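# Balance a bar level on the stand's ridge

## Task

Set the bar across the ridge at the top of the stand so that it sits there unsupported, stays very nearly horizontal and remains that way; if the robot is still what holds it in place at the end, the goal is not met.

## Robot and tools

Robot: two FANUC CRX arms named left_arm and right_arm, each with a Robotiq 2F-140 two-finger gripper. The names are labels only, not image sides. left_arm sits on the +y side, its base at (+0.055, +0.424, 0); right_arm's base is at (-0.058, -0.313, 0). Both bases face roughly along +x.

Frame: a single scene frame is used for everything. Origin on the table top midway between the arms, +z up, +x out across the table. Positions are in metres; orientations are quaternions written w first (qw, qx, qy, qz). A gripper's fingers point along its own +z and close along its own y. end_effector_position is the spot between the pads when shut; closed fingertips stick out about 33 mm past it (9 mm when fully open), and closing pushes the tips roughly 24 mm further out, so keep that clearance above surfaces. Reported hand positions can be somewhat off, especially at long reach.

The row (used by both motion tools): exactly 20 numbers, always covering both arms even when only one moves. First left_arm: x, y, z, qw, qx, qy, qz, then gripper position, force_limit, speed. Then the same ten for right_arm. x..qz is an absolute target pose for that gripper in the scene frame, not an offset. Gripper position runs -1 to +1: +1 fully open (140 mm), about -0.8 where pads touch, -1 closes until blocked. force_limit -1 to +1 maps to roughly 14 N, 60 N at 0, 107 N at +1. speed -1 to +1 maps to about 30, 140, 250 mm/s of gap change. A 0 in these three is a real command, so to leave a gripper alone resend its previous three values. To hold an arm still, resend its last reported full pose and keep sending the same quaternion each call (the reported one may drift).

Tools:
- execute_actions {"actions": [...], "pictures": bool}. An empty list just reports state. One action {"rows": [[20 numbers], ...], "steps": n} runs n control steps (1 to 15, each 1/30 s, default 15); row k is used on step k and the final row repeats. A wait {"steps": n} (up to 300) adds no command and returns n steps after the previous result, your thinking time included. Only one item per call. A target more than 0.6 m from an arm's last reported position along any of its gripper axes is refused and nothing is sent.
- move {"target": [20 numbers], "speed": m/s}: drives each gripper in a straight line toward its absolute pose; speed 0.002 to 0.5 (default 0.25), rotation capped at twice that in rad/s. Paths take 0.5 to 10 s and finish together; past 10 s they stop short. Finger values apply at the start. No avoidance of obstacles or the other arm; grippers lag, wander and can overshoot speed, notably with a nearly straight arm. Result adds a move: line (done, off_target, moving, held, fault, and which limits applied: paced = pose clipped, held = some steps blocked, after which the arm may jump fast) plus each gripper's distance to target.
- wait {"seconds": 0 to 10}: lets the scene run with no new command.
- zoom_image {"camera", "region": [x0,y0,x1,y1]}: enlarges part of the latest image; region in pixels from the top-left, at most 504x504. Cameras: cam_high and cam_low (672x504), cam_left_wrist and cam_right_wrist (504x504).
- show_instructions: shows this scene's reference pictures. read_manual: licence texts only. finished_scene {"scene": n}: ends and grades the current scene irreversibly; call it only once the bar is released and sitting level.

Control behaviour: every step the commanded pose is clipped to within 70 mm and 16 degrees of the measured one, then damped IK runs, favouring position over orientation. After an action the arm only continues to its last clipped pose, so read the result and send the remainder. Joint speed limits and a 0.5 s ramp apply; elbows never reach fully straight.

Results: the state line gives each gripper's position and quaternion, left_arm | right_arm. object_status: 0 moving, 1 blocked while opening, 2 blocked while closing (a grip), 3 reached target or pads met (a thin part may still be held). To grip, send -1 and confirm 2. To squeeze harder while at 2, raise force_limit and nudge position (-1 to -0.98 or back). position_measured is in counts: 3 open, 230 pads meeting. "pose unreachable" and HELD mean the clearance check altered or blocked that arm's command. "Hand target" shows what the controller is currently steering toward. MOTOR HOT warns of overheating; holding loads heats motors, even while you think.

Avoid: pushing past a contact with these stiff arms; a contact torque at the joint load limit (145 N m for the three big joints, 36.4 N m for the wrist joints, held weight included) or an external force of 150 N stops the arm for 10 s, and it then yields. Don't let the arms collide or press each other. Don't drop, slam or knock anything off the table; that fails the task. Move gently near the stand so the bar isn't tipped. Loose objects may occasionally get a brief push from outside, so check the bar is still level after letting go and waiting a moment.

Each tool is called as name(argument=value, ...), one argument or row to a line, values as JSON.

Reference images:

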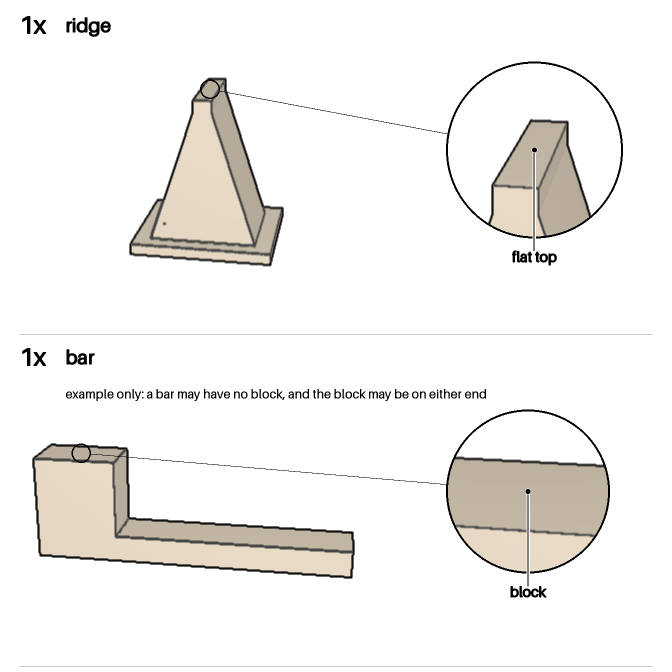

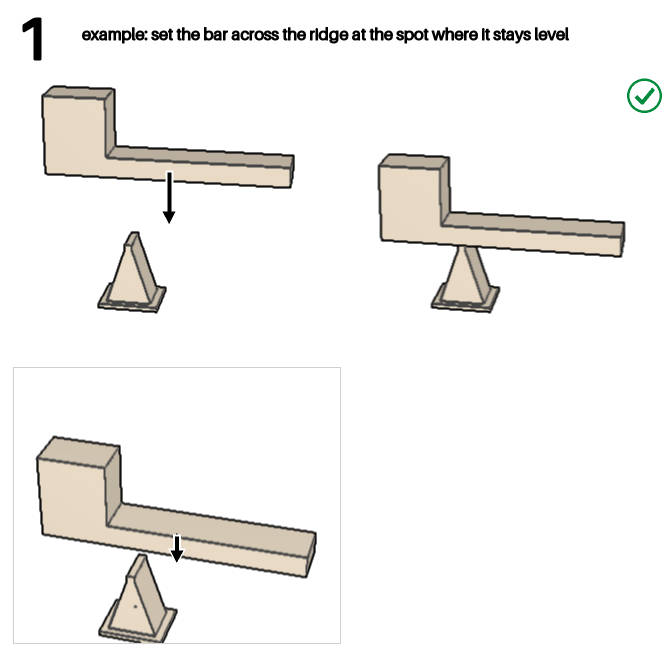

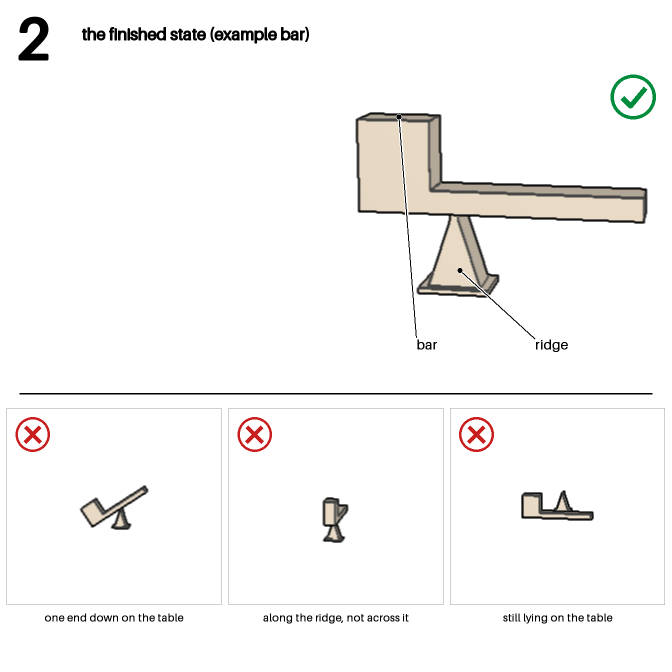

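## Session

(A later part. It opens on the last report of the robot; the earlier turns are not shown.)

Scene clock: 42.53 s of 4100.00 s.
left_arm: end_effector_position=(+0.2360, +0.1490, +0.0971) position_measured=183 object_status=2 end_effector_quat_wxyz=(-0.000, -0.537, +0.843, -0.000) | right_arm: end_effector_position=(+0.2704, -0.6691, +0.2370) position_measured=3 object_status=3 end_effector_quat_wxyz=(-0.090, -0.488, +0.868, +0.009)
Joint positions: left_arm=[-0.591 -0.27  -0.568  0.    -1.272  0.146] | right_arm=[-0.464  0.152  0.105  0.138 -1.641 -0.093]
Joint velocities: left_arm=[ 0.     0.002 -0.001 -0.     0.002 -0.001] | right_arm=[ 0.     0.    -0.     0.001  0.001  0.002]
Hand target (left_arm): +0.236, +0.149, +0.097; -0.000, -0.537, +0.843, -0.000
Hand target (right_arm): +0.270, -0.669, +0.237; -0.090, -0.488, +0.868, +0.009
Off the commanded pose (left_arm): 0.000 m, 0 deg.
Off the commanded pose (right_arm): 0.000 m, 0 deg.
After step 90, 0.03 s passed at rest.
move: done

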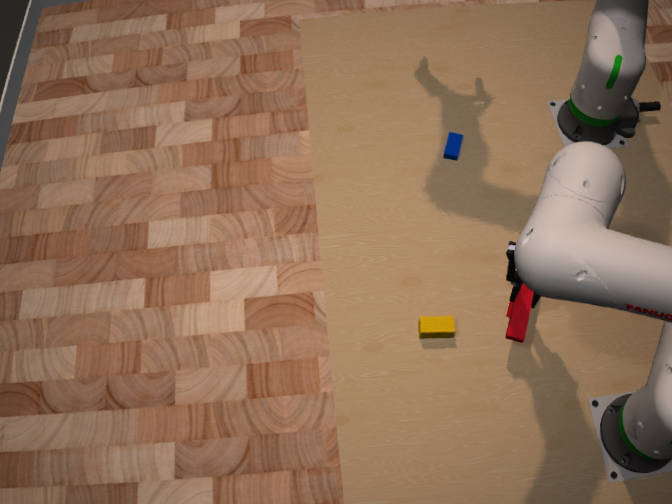

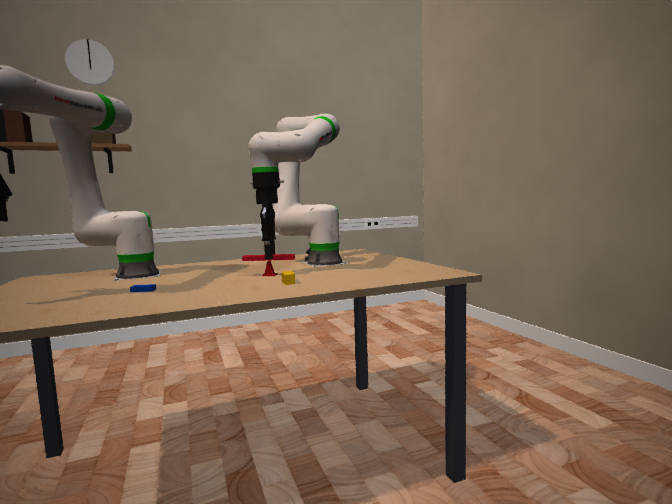

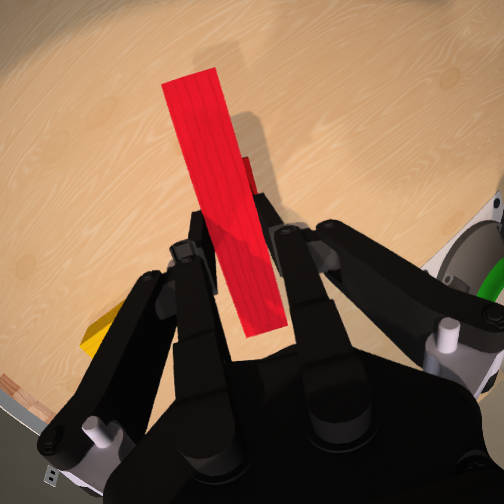

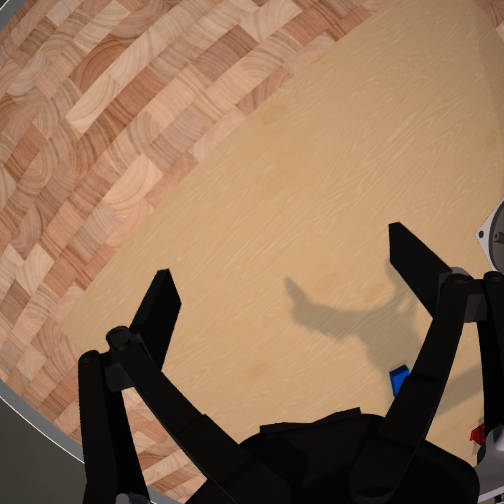

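move(
  target=[0.2364,0.15,0.0935,0,0.537,-0.843,0,-1,-0.5,-0.5,0.2704,-0.6691,0.237,-0.09,-0.488,0.868,0.009,1,0,0],
  speed=0.008,
)

zoom_image(
  camera="cam_low",
  region=[240,240,300,280],
)

Scene clock: 46.47 s of 4100.00 s.
left_arm: end_effector_position=(+0.2364, +0.1500, +0.0935) position_measured=183 object_status=2 end_effector_quat_wxyz=(-0.000, -0.537, +0.843, -0.000) | right_arm: end_effector_position=(+0.2704, -0.6691, +0.2370) position_measured=3 object_status=3 end_effector_quat_wxyz=(-0.090, -0.488, +0.868, +0.009)
Joint positions: left_arm=[-0.587 -0.268 -0.576  0.    -1.263  0.142] | right_arm=[-0.464  0.152  0.105  0.138 -1.641 -0.093]
Joint velocities: left_arm=[ 0.     0.001 -0.001  0.     0.001 -0.002] | right_arm=[ 0.    -0.    -0.    -0.001  0.001 -0.001]
Hand target (left_arm): +0.236, +0.150, +0.093; -0.000, -0.537, +0.843, +0.000
Hand target (right_arm): +0.270, -0.669, +0.237; -0.090, -0.488, +0.868, +0.009
Off the commanded pose (left_arm): 0.000 m, 0 deg.
Off the commanded pose (right_arm): 0.000 m, 0 deg.
After step 90, 0.23 s passed at rest.
move: done

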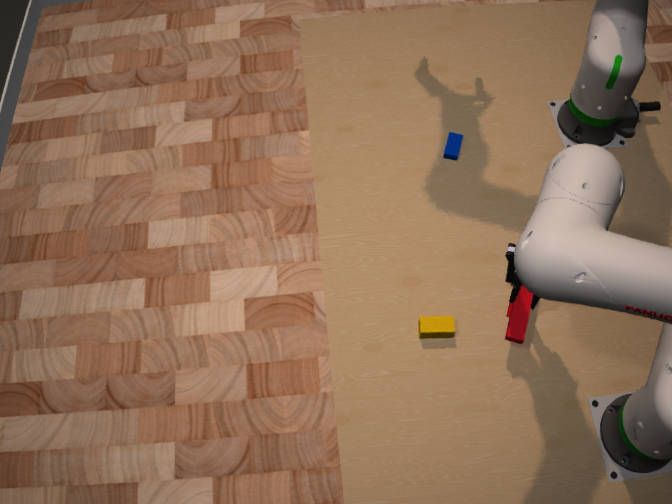

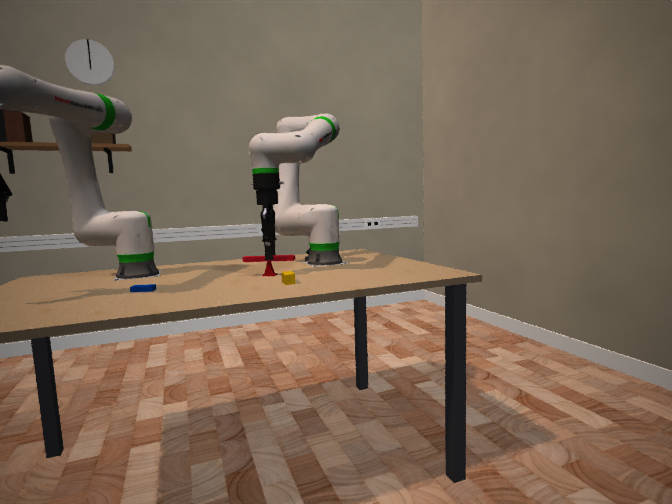

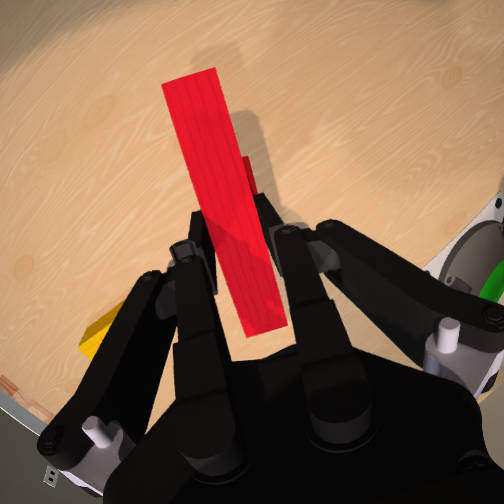

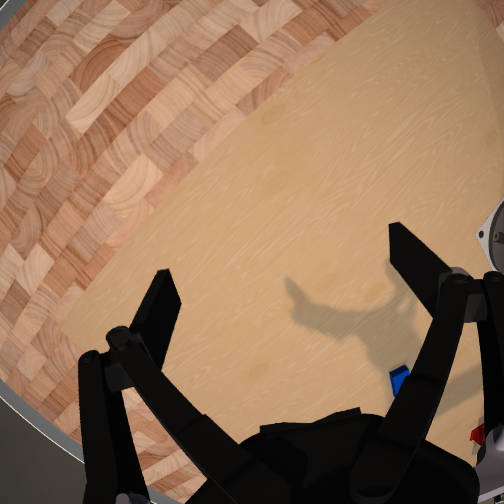

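Region (240, 240, 300, 280) of cam_low's 672x504 image, scaled by 8.400, with more detail than that image has.

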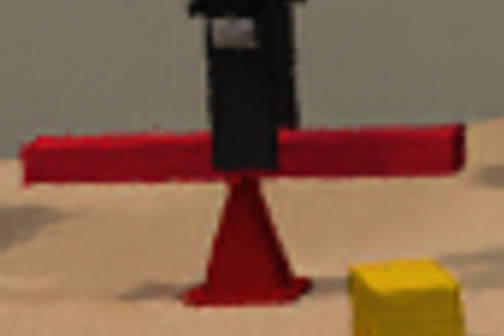

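move(
  target=[0.2364,0.15,0.0915,0,0.537,-0.843,0,-1,-0.5,-0.5,0.2704,-0.6691,0.237,-0.09,-0.488,0.868,0.009,1,0,0],
  speed=0.004,
)

zoom_image(
  camera="cam_low",
  region=[240,240,300,280],
)

Scene clock: 54.93 s of 4100.00 s.
left_arm: end_effector_position=(+0.2364, +0.1500, +0.0915) position_measured=183 object_status=2 end_effector_quat_wxyz=(-0.000, -0.537, +0.843, -0.000) | right_arm: end_effector_position=(+0.2704, -0.6691, +0.2370) position_measured=3 object_status=3 end_effector_quat_wxyz=(-0.090, -0.488, +0.868, +0.009)
Joint positions: left_arm=[-0.587 -0.267 -0.58   0.    -1.258  0.142] | right_arm=[-0.464  0.152  0.105  0.138 -1.641 -0.093]
Joint velocities: left_arm=[-0.     0.001 -0.     0.     0.001  0.001] | right_arm=[ 0.001 -0.001  0.     0.     0.001 -0.001]
Hand target (left_arm): +0.236, +0.150, +0.091; -0.000, -0.537, +0.843, -0.000
Hand target (right_arm): +0.270, -0.669, +0.237; -0.090, -0.488, +0.868, +0.009
Off the commanded pose (left_arm): 0.000 m, 0 deg.
Off the commanded pose (right_arm): 0.000 m, 0 deg.
After step 90, 4.73 s passed at rest.
move: done

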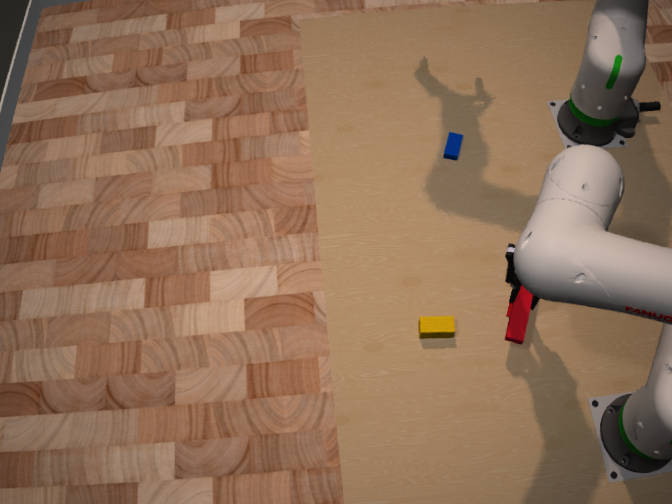

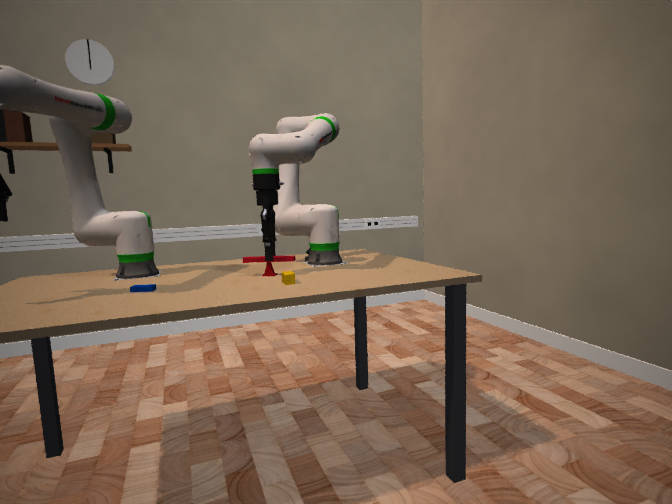

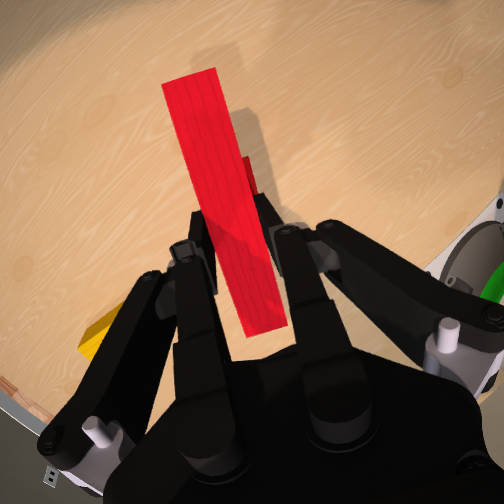

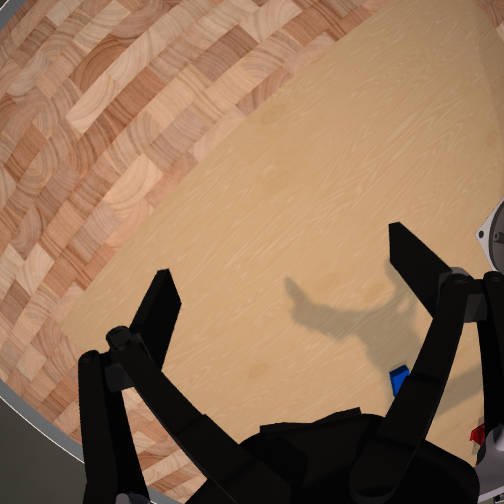

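Region (240, 240, 300, 280) of cam_low's 672x504 image, scaled by 8.400, with more detail than that image has.

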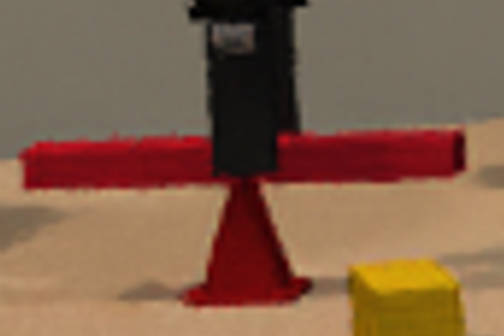

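Still descending; height is probably 50 mm.

move(
  target=[0.2364,0.15,0.089,0,0.537,-0.843,0,-1,-0.5,-0.5,0.2704,-0.6691,0.237,-0.09,-0.488,0.868,0.009,1,0,0],
  speed=0.004,
)

zoom_image(
  camera="cam_low",
  region=[240,240,300,280],
)

Scene clock: 57.67 s of 4100.00 s.
left_arm: end_effector_position=(+0.2364, +0.1500, +0.0890) position_measured=183 object_status=2 end_effector_quat_wxyz=(-0.000, -0.537, +0.843, -0.000) | right_arm: end_effector_position=(+0.2704, -0.6691, +0.2370) position_measured=3 object_status=3 end_effector_quat_wxyz=(-0.090, -0.488, +0.868, +0.009)
Joint positions: left_arm=[-0.587 -0.264 -0.584  0.    -1.251  0.142] | right_arm=[-0.464  0.152  0.105  0.138 -1.641 -0.093]
Joint velocities: left_arm=[-0.     0.001 -0.     0.001  0.    -0.   ] | right_arm=[ 0.001 -0.    -0.    -0.    -0.    -0.001]
Hand target (left_arm): +0.236, +0.150, +0.089; -0.000, -0.537, +0.843, -0.000
Hand target (right_arm): +0.270, -0.669, +0.237; -0.090, -0.488, +0.868, +0.009
Off the commanded pose (left_arm): 0.000 m, 0 deg.
Off the commanded pose (right_arm): 0.000 m, 0 deg.
move: done

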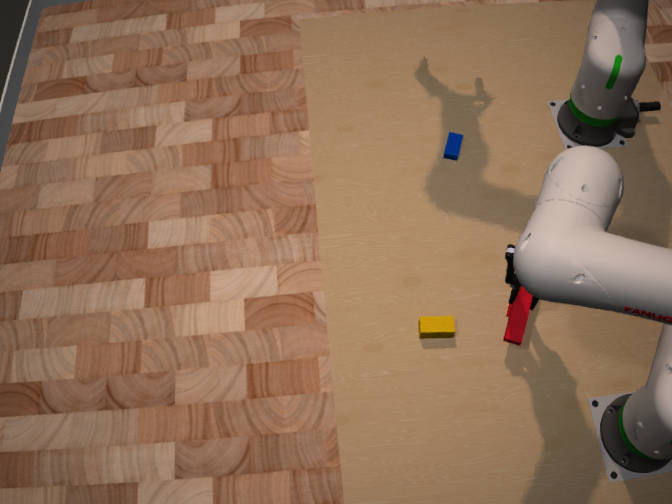

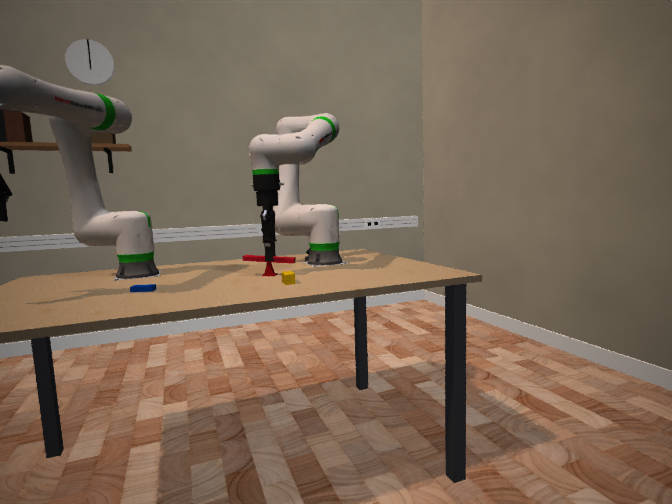

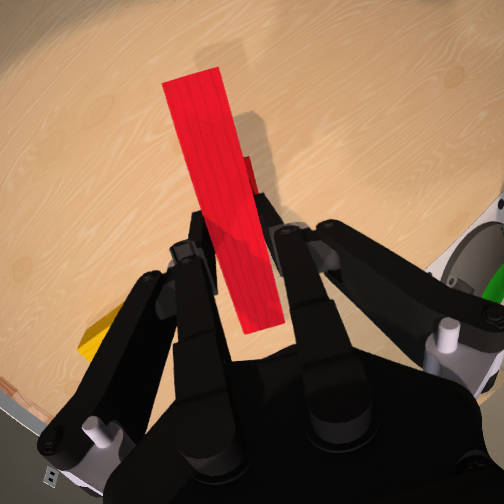

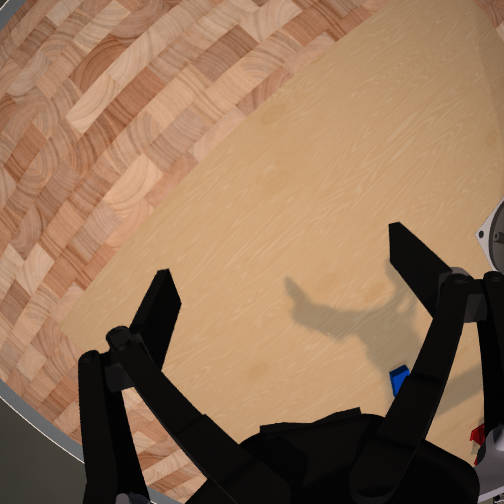

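Region (240, 240, 300, 280) of cam_low's 672x504 image, scaled by 8.400, with more detail than that image has.

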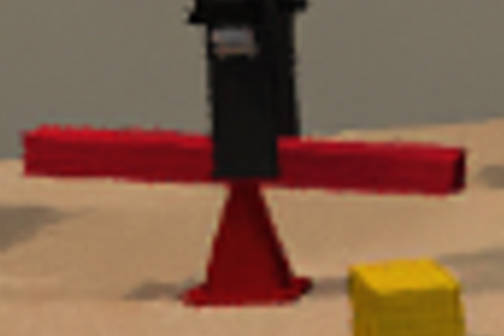

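move(
  target=[0.2354,0.1478,0.092,-0.026,0.537,-0.843,-0.0166,-1,-0.5,-0.5,0.2704,-0.6691,0.237,-0.09,-0.488,0.868,0.009,1,0,0],
  speed=0.02,
)

zoom_image(
  camera="cam_low",
  region=[240,240,300,280],
)

Scene clock: 67.77 s of 4100.00 s.
left_arm: end_effector_position=(+0.2355, +0.1478, +0.0921) position_measured=183 object_status=2 end_effector_quat_wxyz=(+0.026, -0.537, +0.843, +0.017) | right_arm: end_effector_position=(+0.2704, -0.6691, +0.2370) position_measured=3 object_status=3 end_effector_quat_wxyz=(-0.090, -0.488, +0.868, +0.009)
Joint positions: left_arm=[-0.665 -0.227 -0.531 -0.063 -1.28   0.239] | right_arm=[-0.464  0.152  0.105  0.138 -1.641 -0.093]
Joint velocities: left_arm=[-0.002  0.003  0.001 -0.002 -0.001  0.003] | right_arm=[-0.002  0.001 -0.     0.    -0.001  0.001]
Hand target (left_arm): +0.235, +0.148, +0.092; +0.026, -0.537, +0.843, +0.017
Hand target (right_arm): +0.270, -0.669, +0.237; -0.090, -0.488, +0.868, +0.009
Off the commanded pose (left_arm): 0.000 m, 0 deg.
Off the commanded pose (right_arm): 0.000 m, 0 deg.
After step 90, 5.33 s passed at rest.
move: done

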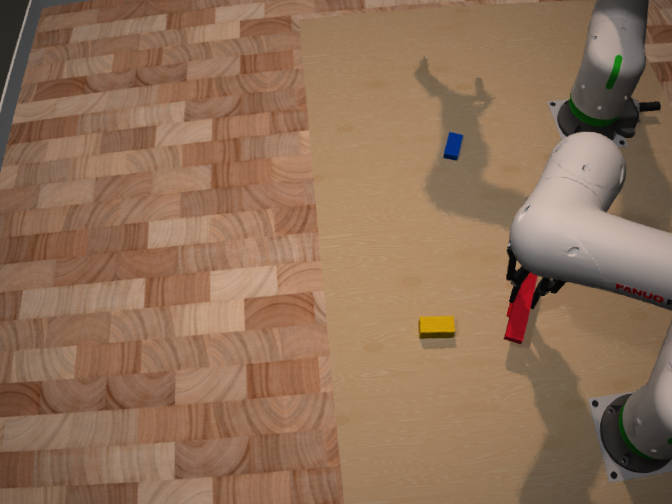

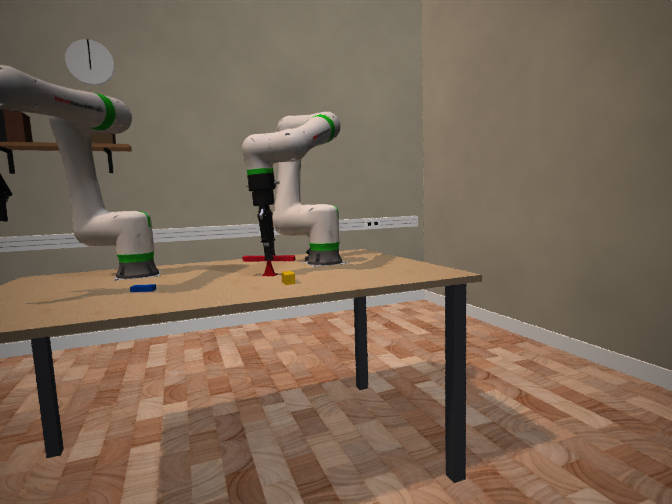

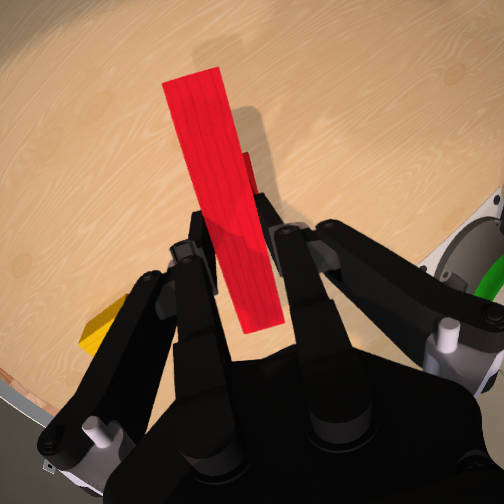

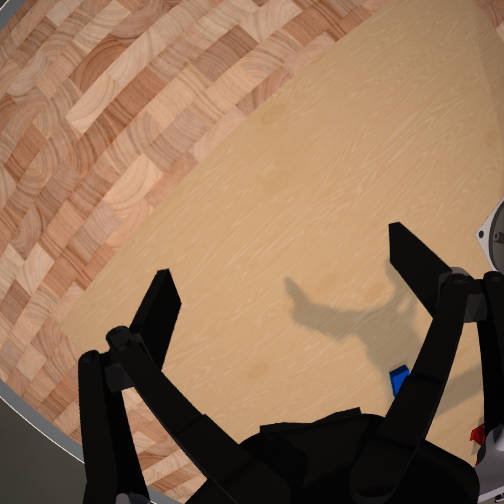

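Region (240, 240, 300, 280) of cam_low's 672x504 image, scaled by 8.400, with more detail than that image has.

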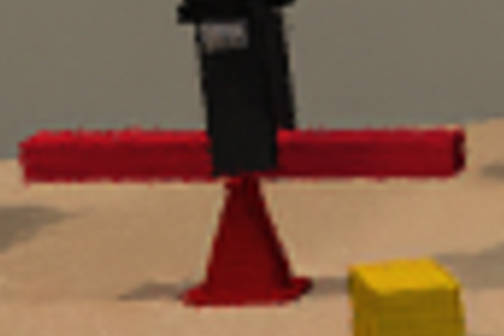

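move(
  target=[0.2356,0.1483,0.0902,-0.028,0.537,-0.843,-0.018,-1,-0.5,-0.5,0.2704,-0.6691,0.237,-0.09,-0.488,0.868,0.009,1,0,0],
  speed=0.004,
)

move(
  target=[0.2356,0.1483,0.0902,-0.028,0.537,-0.843,-0.018,-0.35,-0.5,-1,0.2704,-0.6691,0.237,-0.09,-0.488,0.868,0.009,1,0,0],
)

zoom_image(
  camera="cam_low",
  region=[240,240,300,280],
)

Scene clock: 71.53 s of 4100.00 s.
left_arm: end_effector_position=(+0.2357, +0.1482, +0.0903) position_measured=183 object_status=2 end_effector_quat_wxyz=(+0.028, -0.537, +0.843, +0.018) | right_arm: end_effector_position=(+0.2704, -0.6691, +0.2370) position_measured=3 object_status=3 end_effector_quat_wxyz=(-0.090, -0.488, +0.868, +0.009)
Joint positions: left_arm=[-0.67  -0.223 -0.531 -0.068 -1.278  0.245] | right_arm=[-0.464  0.152  0.105  0.138 -1.641 -0.093]
Joint velocities: left_arm=[-0.     0.001  0.    -0.    -0.     0.002] | right_arm=[ 0.002 -0.     0.     0.     0.001  0.001]
Hand target (left_arm): +0.236, +0.148, +0.090; +0.028, -0.537, +0.843, +0.018
Hand target (right_arm): +0.270, -0.669, +0.237; -0.090, -0.488, +0.868, +0.009
Off the commanded pose (left_arm): 0.000 m, 0 deg.
Off the commanded pose (right_arm): 0.000 m, 0 deg.
move: done

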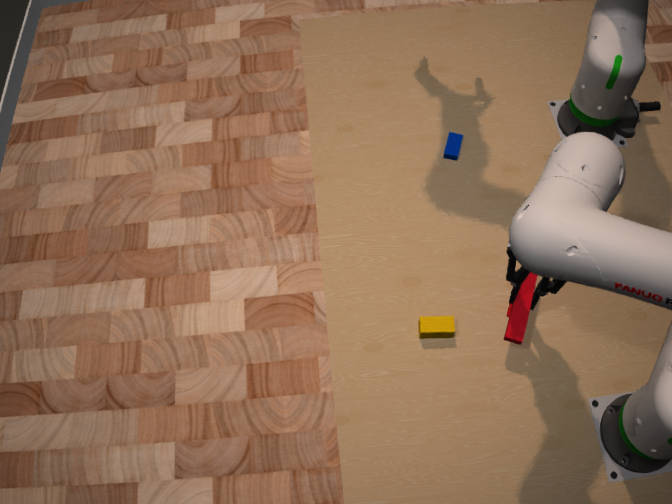

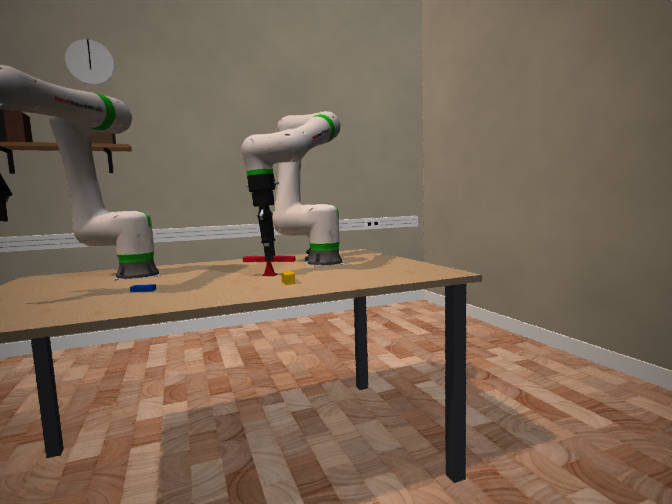

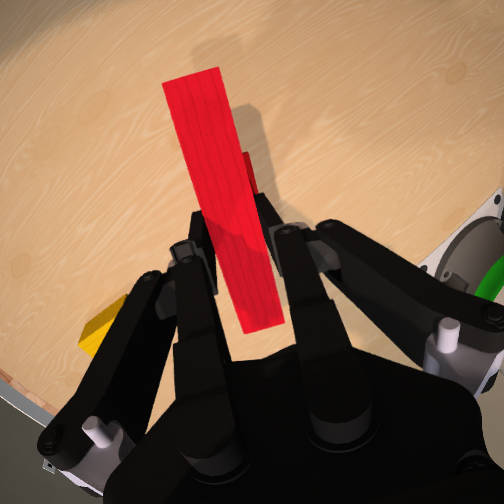

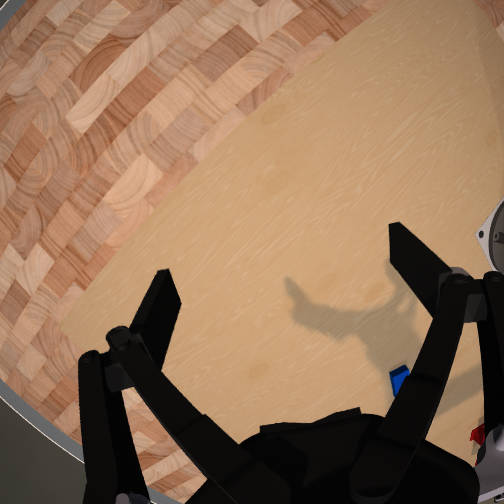

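Scene clock: 72.23 s of 4100.00 s.
left_arm: end_effector_position=(+0.2356, +0.1483, +0.0902) position_measured=173 object_status=3 end_effector_quat_wxyz=(+0.028, -0.537, +0.843, +0.018) | right_arm: end_effector_position=(+0.2704, -0.6691, +0.2370) position_measured=3 object_status=3 end_effector_quat_wxyz=(-0.090, -0.488, +0.868, +0.009)
Joint positions: left_arm=[-0.67  -0.222 -0.531 -0.068 -1.278  0.245] | right_arm=[-0.464  0.152  0.105  0.138 -1.641 -0.093]
Joint velocities: left_arm=[ 0.     0.002 -0.    -0.    -0.001 -0.001] | right_arm=[ 0. -0. -0. -0.  0. -0.]
Hand target (left_arm): +0.236, +0.148, +0.090; +0.028, -0.537, +0.843, +0.018
Hand target (right_arm): +0.270, -0.669, +0.237; -0.090, -0.488, +0.868, +0.009
Off the commanded pose (left_arm): 0.000 m, 0 deg.
Off the commanded pose (right_arm): 0.000 m, 0 deg.
move: done

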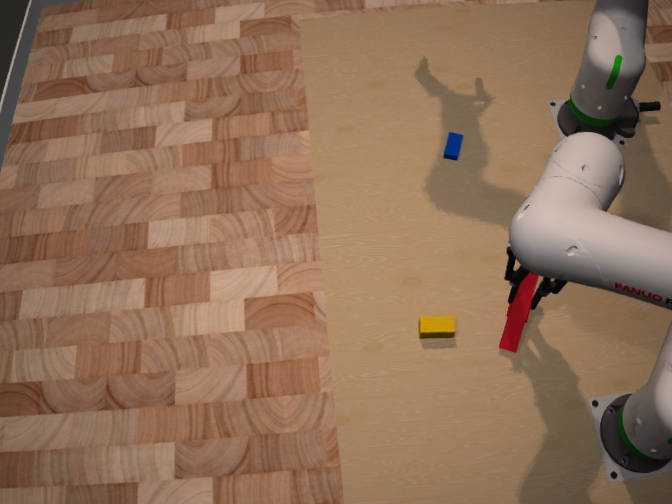

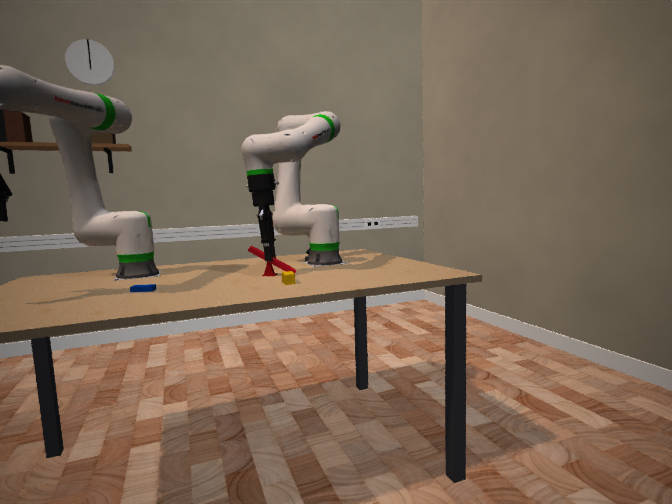

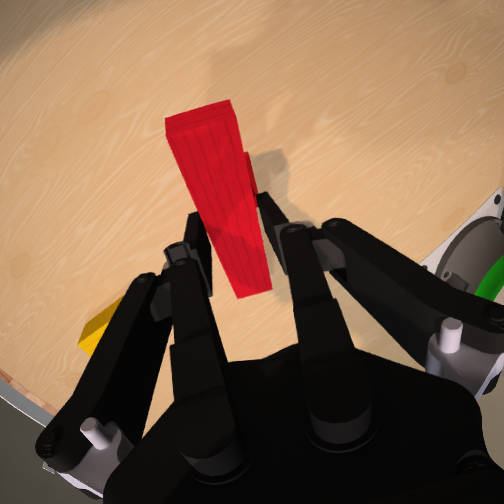

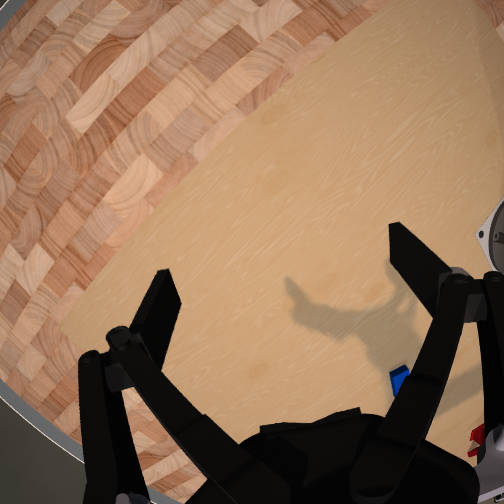

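Region (240, 240, 300, 280) of cam_low's 672x504 image, scaled by 8.400, with more detail than that image has.

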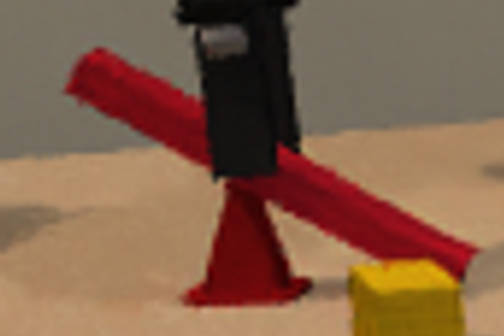

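move(
  target=[0.2356,0.1483,0.0902,-0.028,0.537,-0.843,-0.018,-1,0,-0.5,0.2704,-0.6691,0.237,-0.09,-0.488,0.868,0.009,1,0,0],
)

zoom_image(
  camera="cam_low",
  region=[230,225,310,290],
)

move(
  target=[0.22,0.115,0.11,-0.24,0.515,-0.808,-0.152,-1,0,-0.5,0.2704,-0.6691,0.237,-0.09,-0.488,0.868,0.009,1,0,0],
  speed=0.1,
)

zoom_image(
  camera="cam_low",
  region=[230,225,310,290],
)

Scene clock: 80.33 s of 4100.00 s.
left_arm: end_effector_position=(+0.2356, +0.1483, +0.0902) position_measured=185 object_status=2 end_effector_quat_wxyz=(+0.028, -0.537, +0.843, +0.018) | right_arm: end_effector_position=(+0.2704, -0.6691, +0.2370) position_measured=3 object_status=3 end_effector_quat_wxyz=(-0.090, -0.488, +0.868, +0.009)
Joint positions: left_arm=[-0.67  -0.222 -0.531 -0.068 -1.278  0.245] | right_arm=[-0.464  0.152  0.105  0.138 -1.641 -0.093]
Joint velocities: left_arm=[-0.    -0.     0.     0.    -0.001  0.   ] | right_arm=[ 0.    -0.001  0.    -0.     0.     0.002]
Hand target (left_arm): +0.236, +0.148, +0.090; +0.028, -0.537, +0.843, +0.018
Hand target (right_arm): +0.270, -0.669, +0.237; -0.090, -0.488, +0.868, +0.009
Off the commanded pose (left_arm): 0.000 m, 0 deg.
Off the commanded pose (right_arm): 0.000 m, 0 deg.
After step 90, 4.40 s passed at rest.
move: done

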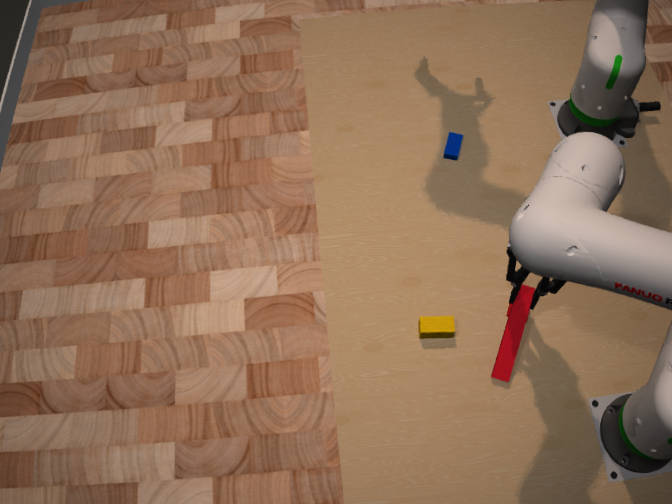

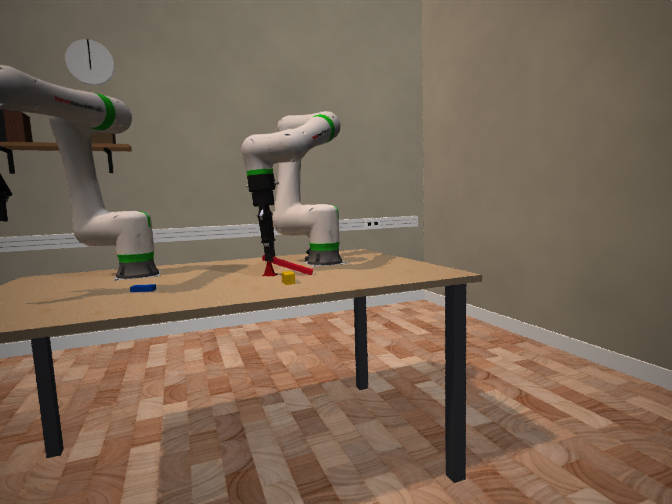

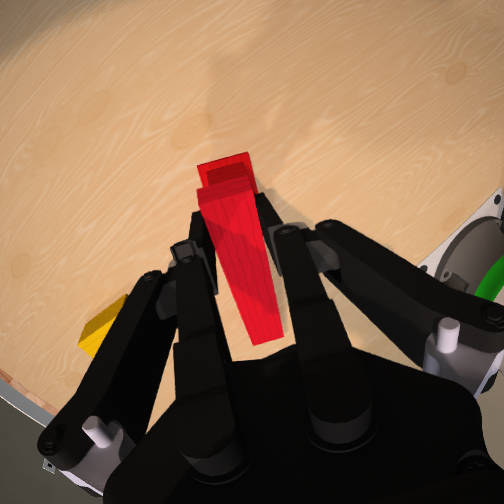

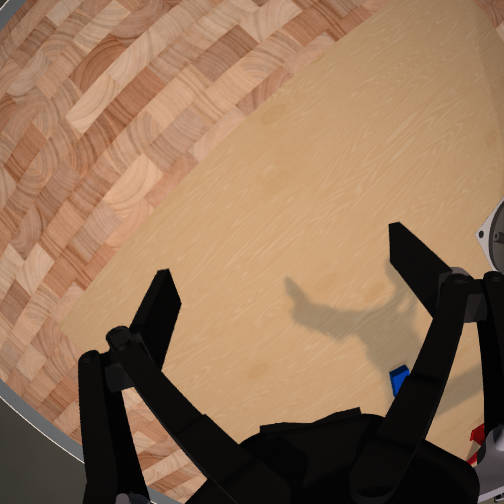

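Region (230, 225, 310, 290) of cam_low's 672x504 image, scaled by 6.300, with more detail than that image has; it fills the top 410 rows of this view, and the rest is white.

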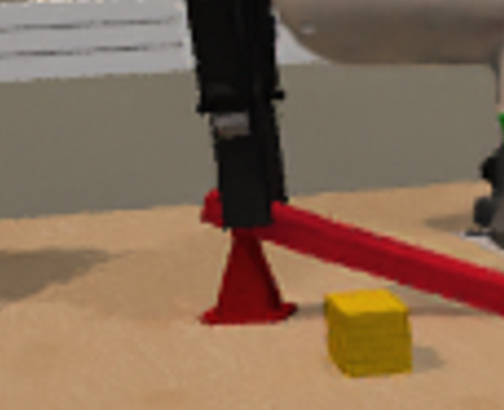

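Scene clock: 83.20 s of 4100.00 s.
left_arm: end_effector_position=(+0.2202, +0.1148, +0.1105) position_measured=185 object_status=2 end_effector_quat_wxyz=(+0.240, -0.516, +0.808, +0.152) | right_arm: end_effector_position=(+0.2704, -0.6691, +0.2370) position_measured=3 object_status=3 end_effector_quat_wxyz=(-0.090, -0.488, +0.868, +0.009)
Joint positions: left_arm=[-1.167  0.2   -0.098 -0.424 -1.668  0.768] | right_arm=[-0.464  0.152  0.105  0.138 -1.641 -0.093]
Joint velocities: left_arm=[-0.002  0.003  0.002 -0.001 -0.002  0.   ] | right_arm=[-0.  0. -0.  0.  0.  0.]
Hand target (left_arm): +0.220, +0.115, +0.110; +0.240, -0.516, +0.808, +0.152
Hand target (right_arm): +0.270, -0.669, +0.237; -0.090, -0.488, +0.868, +0.009
Off the commanded pose (left_arm): 0.001 m, 0 deg.
Off the commanded pose (right_arm): 0.000 m, 0 deg.
move: done

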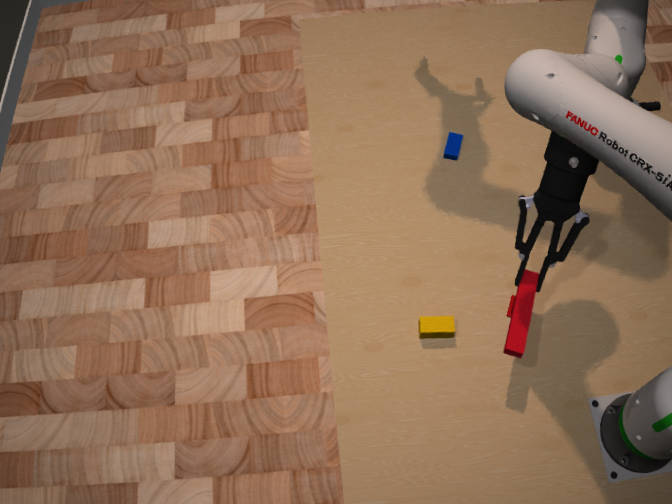

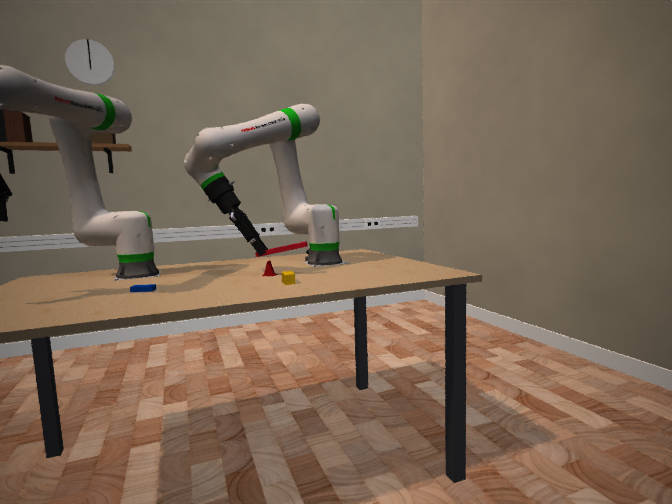

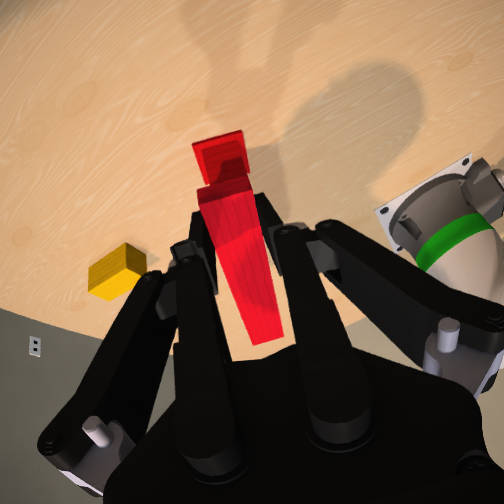

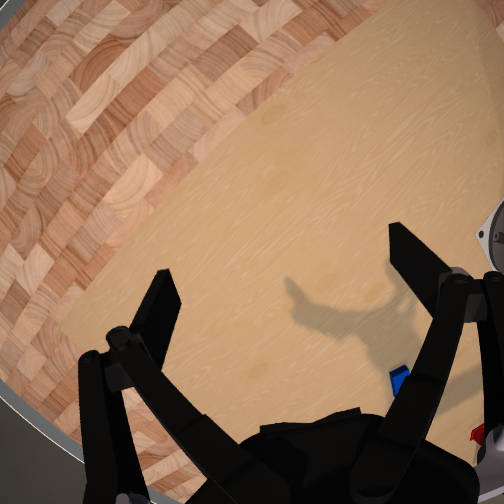

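Region (230, 225, 310, 290) of cam_low's 672x504 image, scaled by 6.300, with more detail than that image has; it fills the top 410 rows of this view, and the rest is white.

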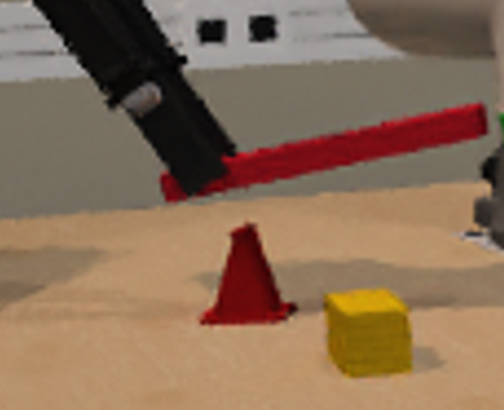

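move(
  target=[0.1937,0.0585,0.098,-0.158,0.527,-0.828,-0.1,-1,0,-0.5,0.2704,-0.6691,0.237,-0.09,-0.488,0.868,0.009,1,0,0],
  speed=0.08,
)

zoom_image(
  camera="cam_low",
  region=[225,225,305,290],
)

Scene clock: 89.10 s of 4100.00 s.
left_arm: end_effector_position=(+0.1936, +0.0586, +0.0980) position_measured=185 object_status=2 end_effector_quat_wxyz=(+0.158, -0.527, +0.829, +0.100) | right_arm: end_effector_position=(+0.2704, -0.6691, +0.2370) position_measured=3 object_status=3 end_effector_quat_wxyz=(-0.090, -0.488, +0.868, +0.009)
Joint positions: left_arm=[-1.153  0.179 -0.113 -0.284 -1.531  0.755] | right_arm=[-0.464  0.152  0.105  0.138 -1.641 -0.093]
Joint velocities: left_arm=[ 0.    -0.001 -0.     0.002  0.001 -0.002] | right_arm=[-0.001  0.    -0.     0.     0.     0.001]
Hand target (left_arm): +0.194, +0.059, +0.098; +0.158, -0.527, +0.829, +0.100
Hand target (right_arm): +0.270, -0.669, +0.237; -0.090, -0.488, +0.868, +0.009
Off the commanded pose (left_arm): 0.000 m, 0 deg.
Off the commanded pose (right_arm): 0.000 m, 0 deg.
After step 90, 1.33 s passed at rest.
move: done

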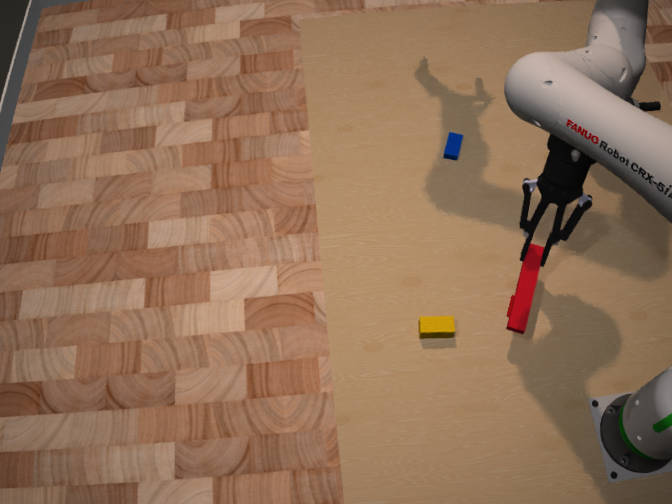

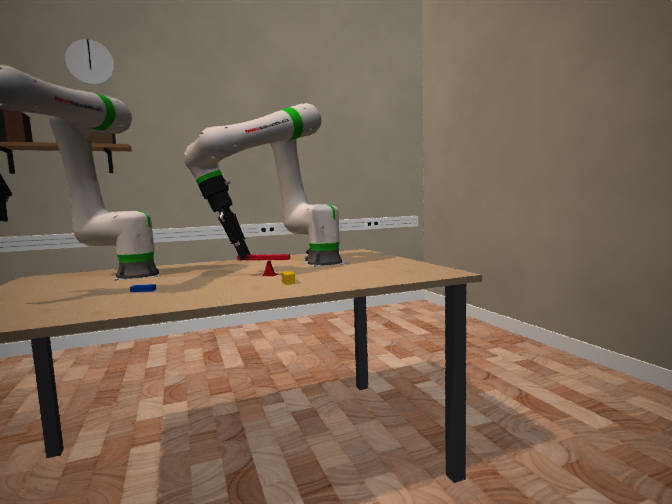

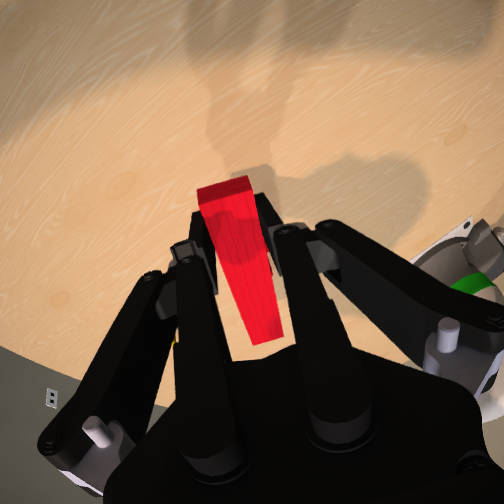

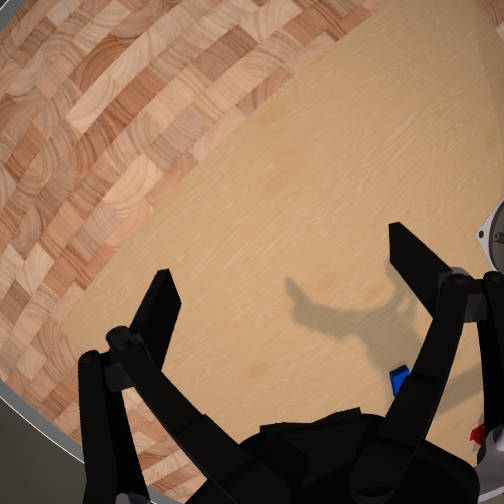

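Region (225, 225, 305, 290) of cam_low's 672x504 image, scaled by 6.300, with more detail than that image has; it fills the top 410 rows of this view, and the rest is white.

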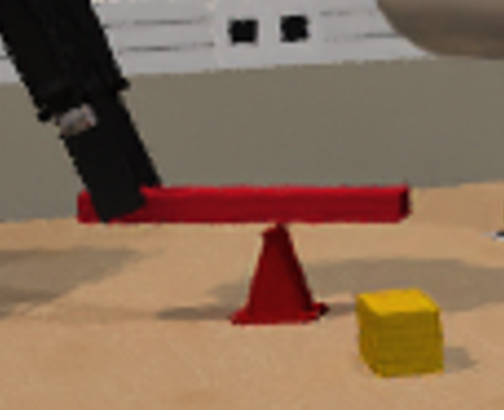

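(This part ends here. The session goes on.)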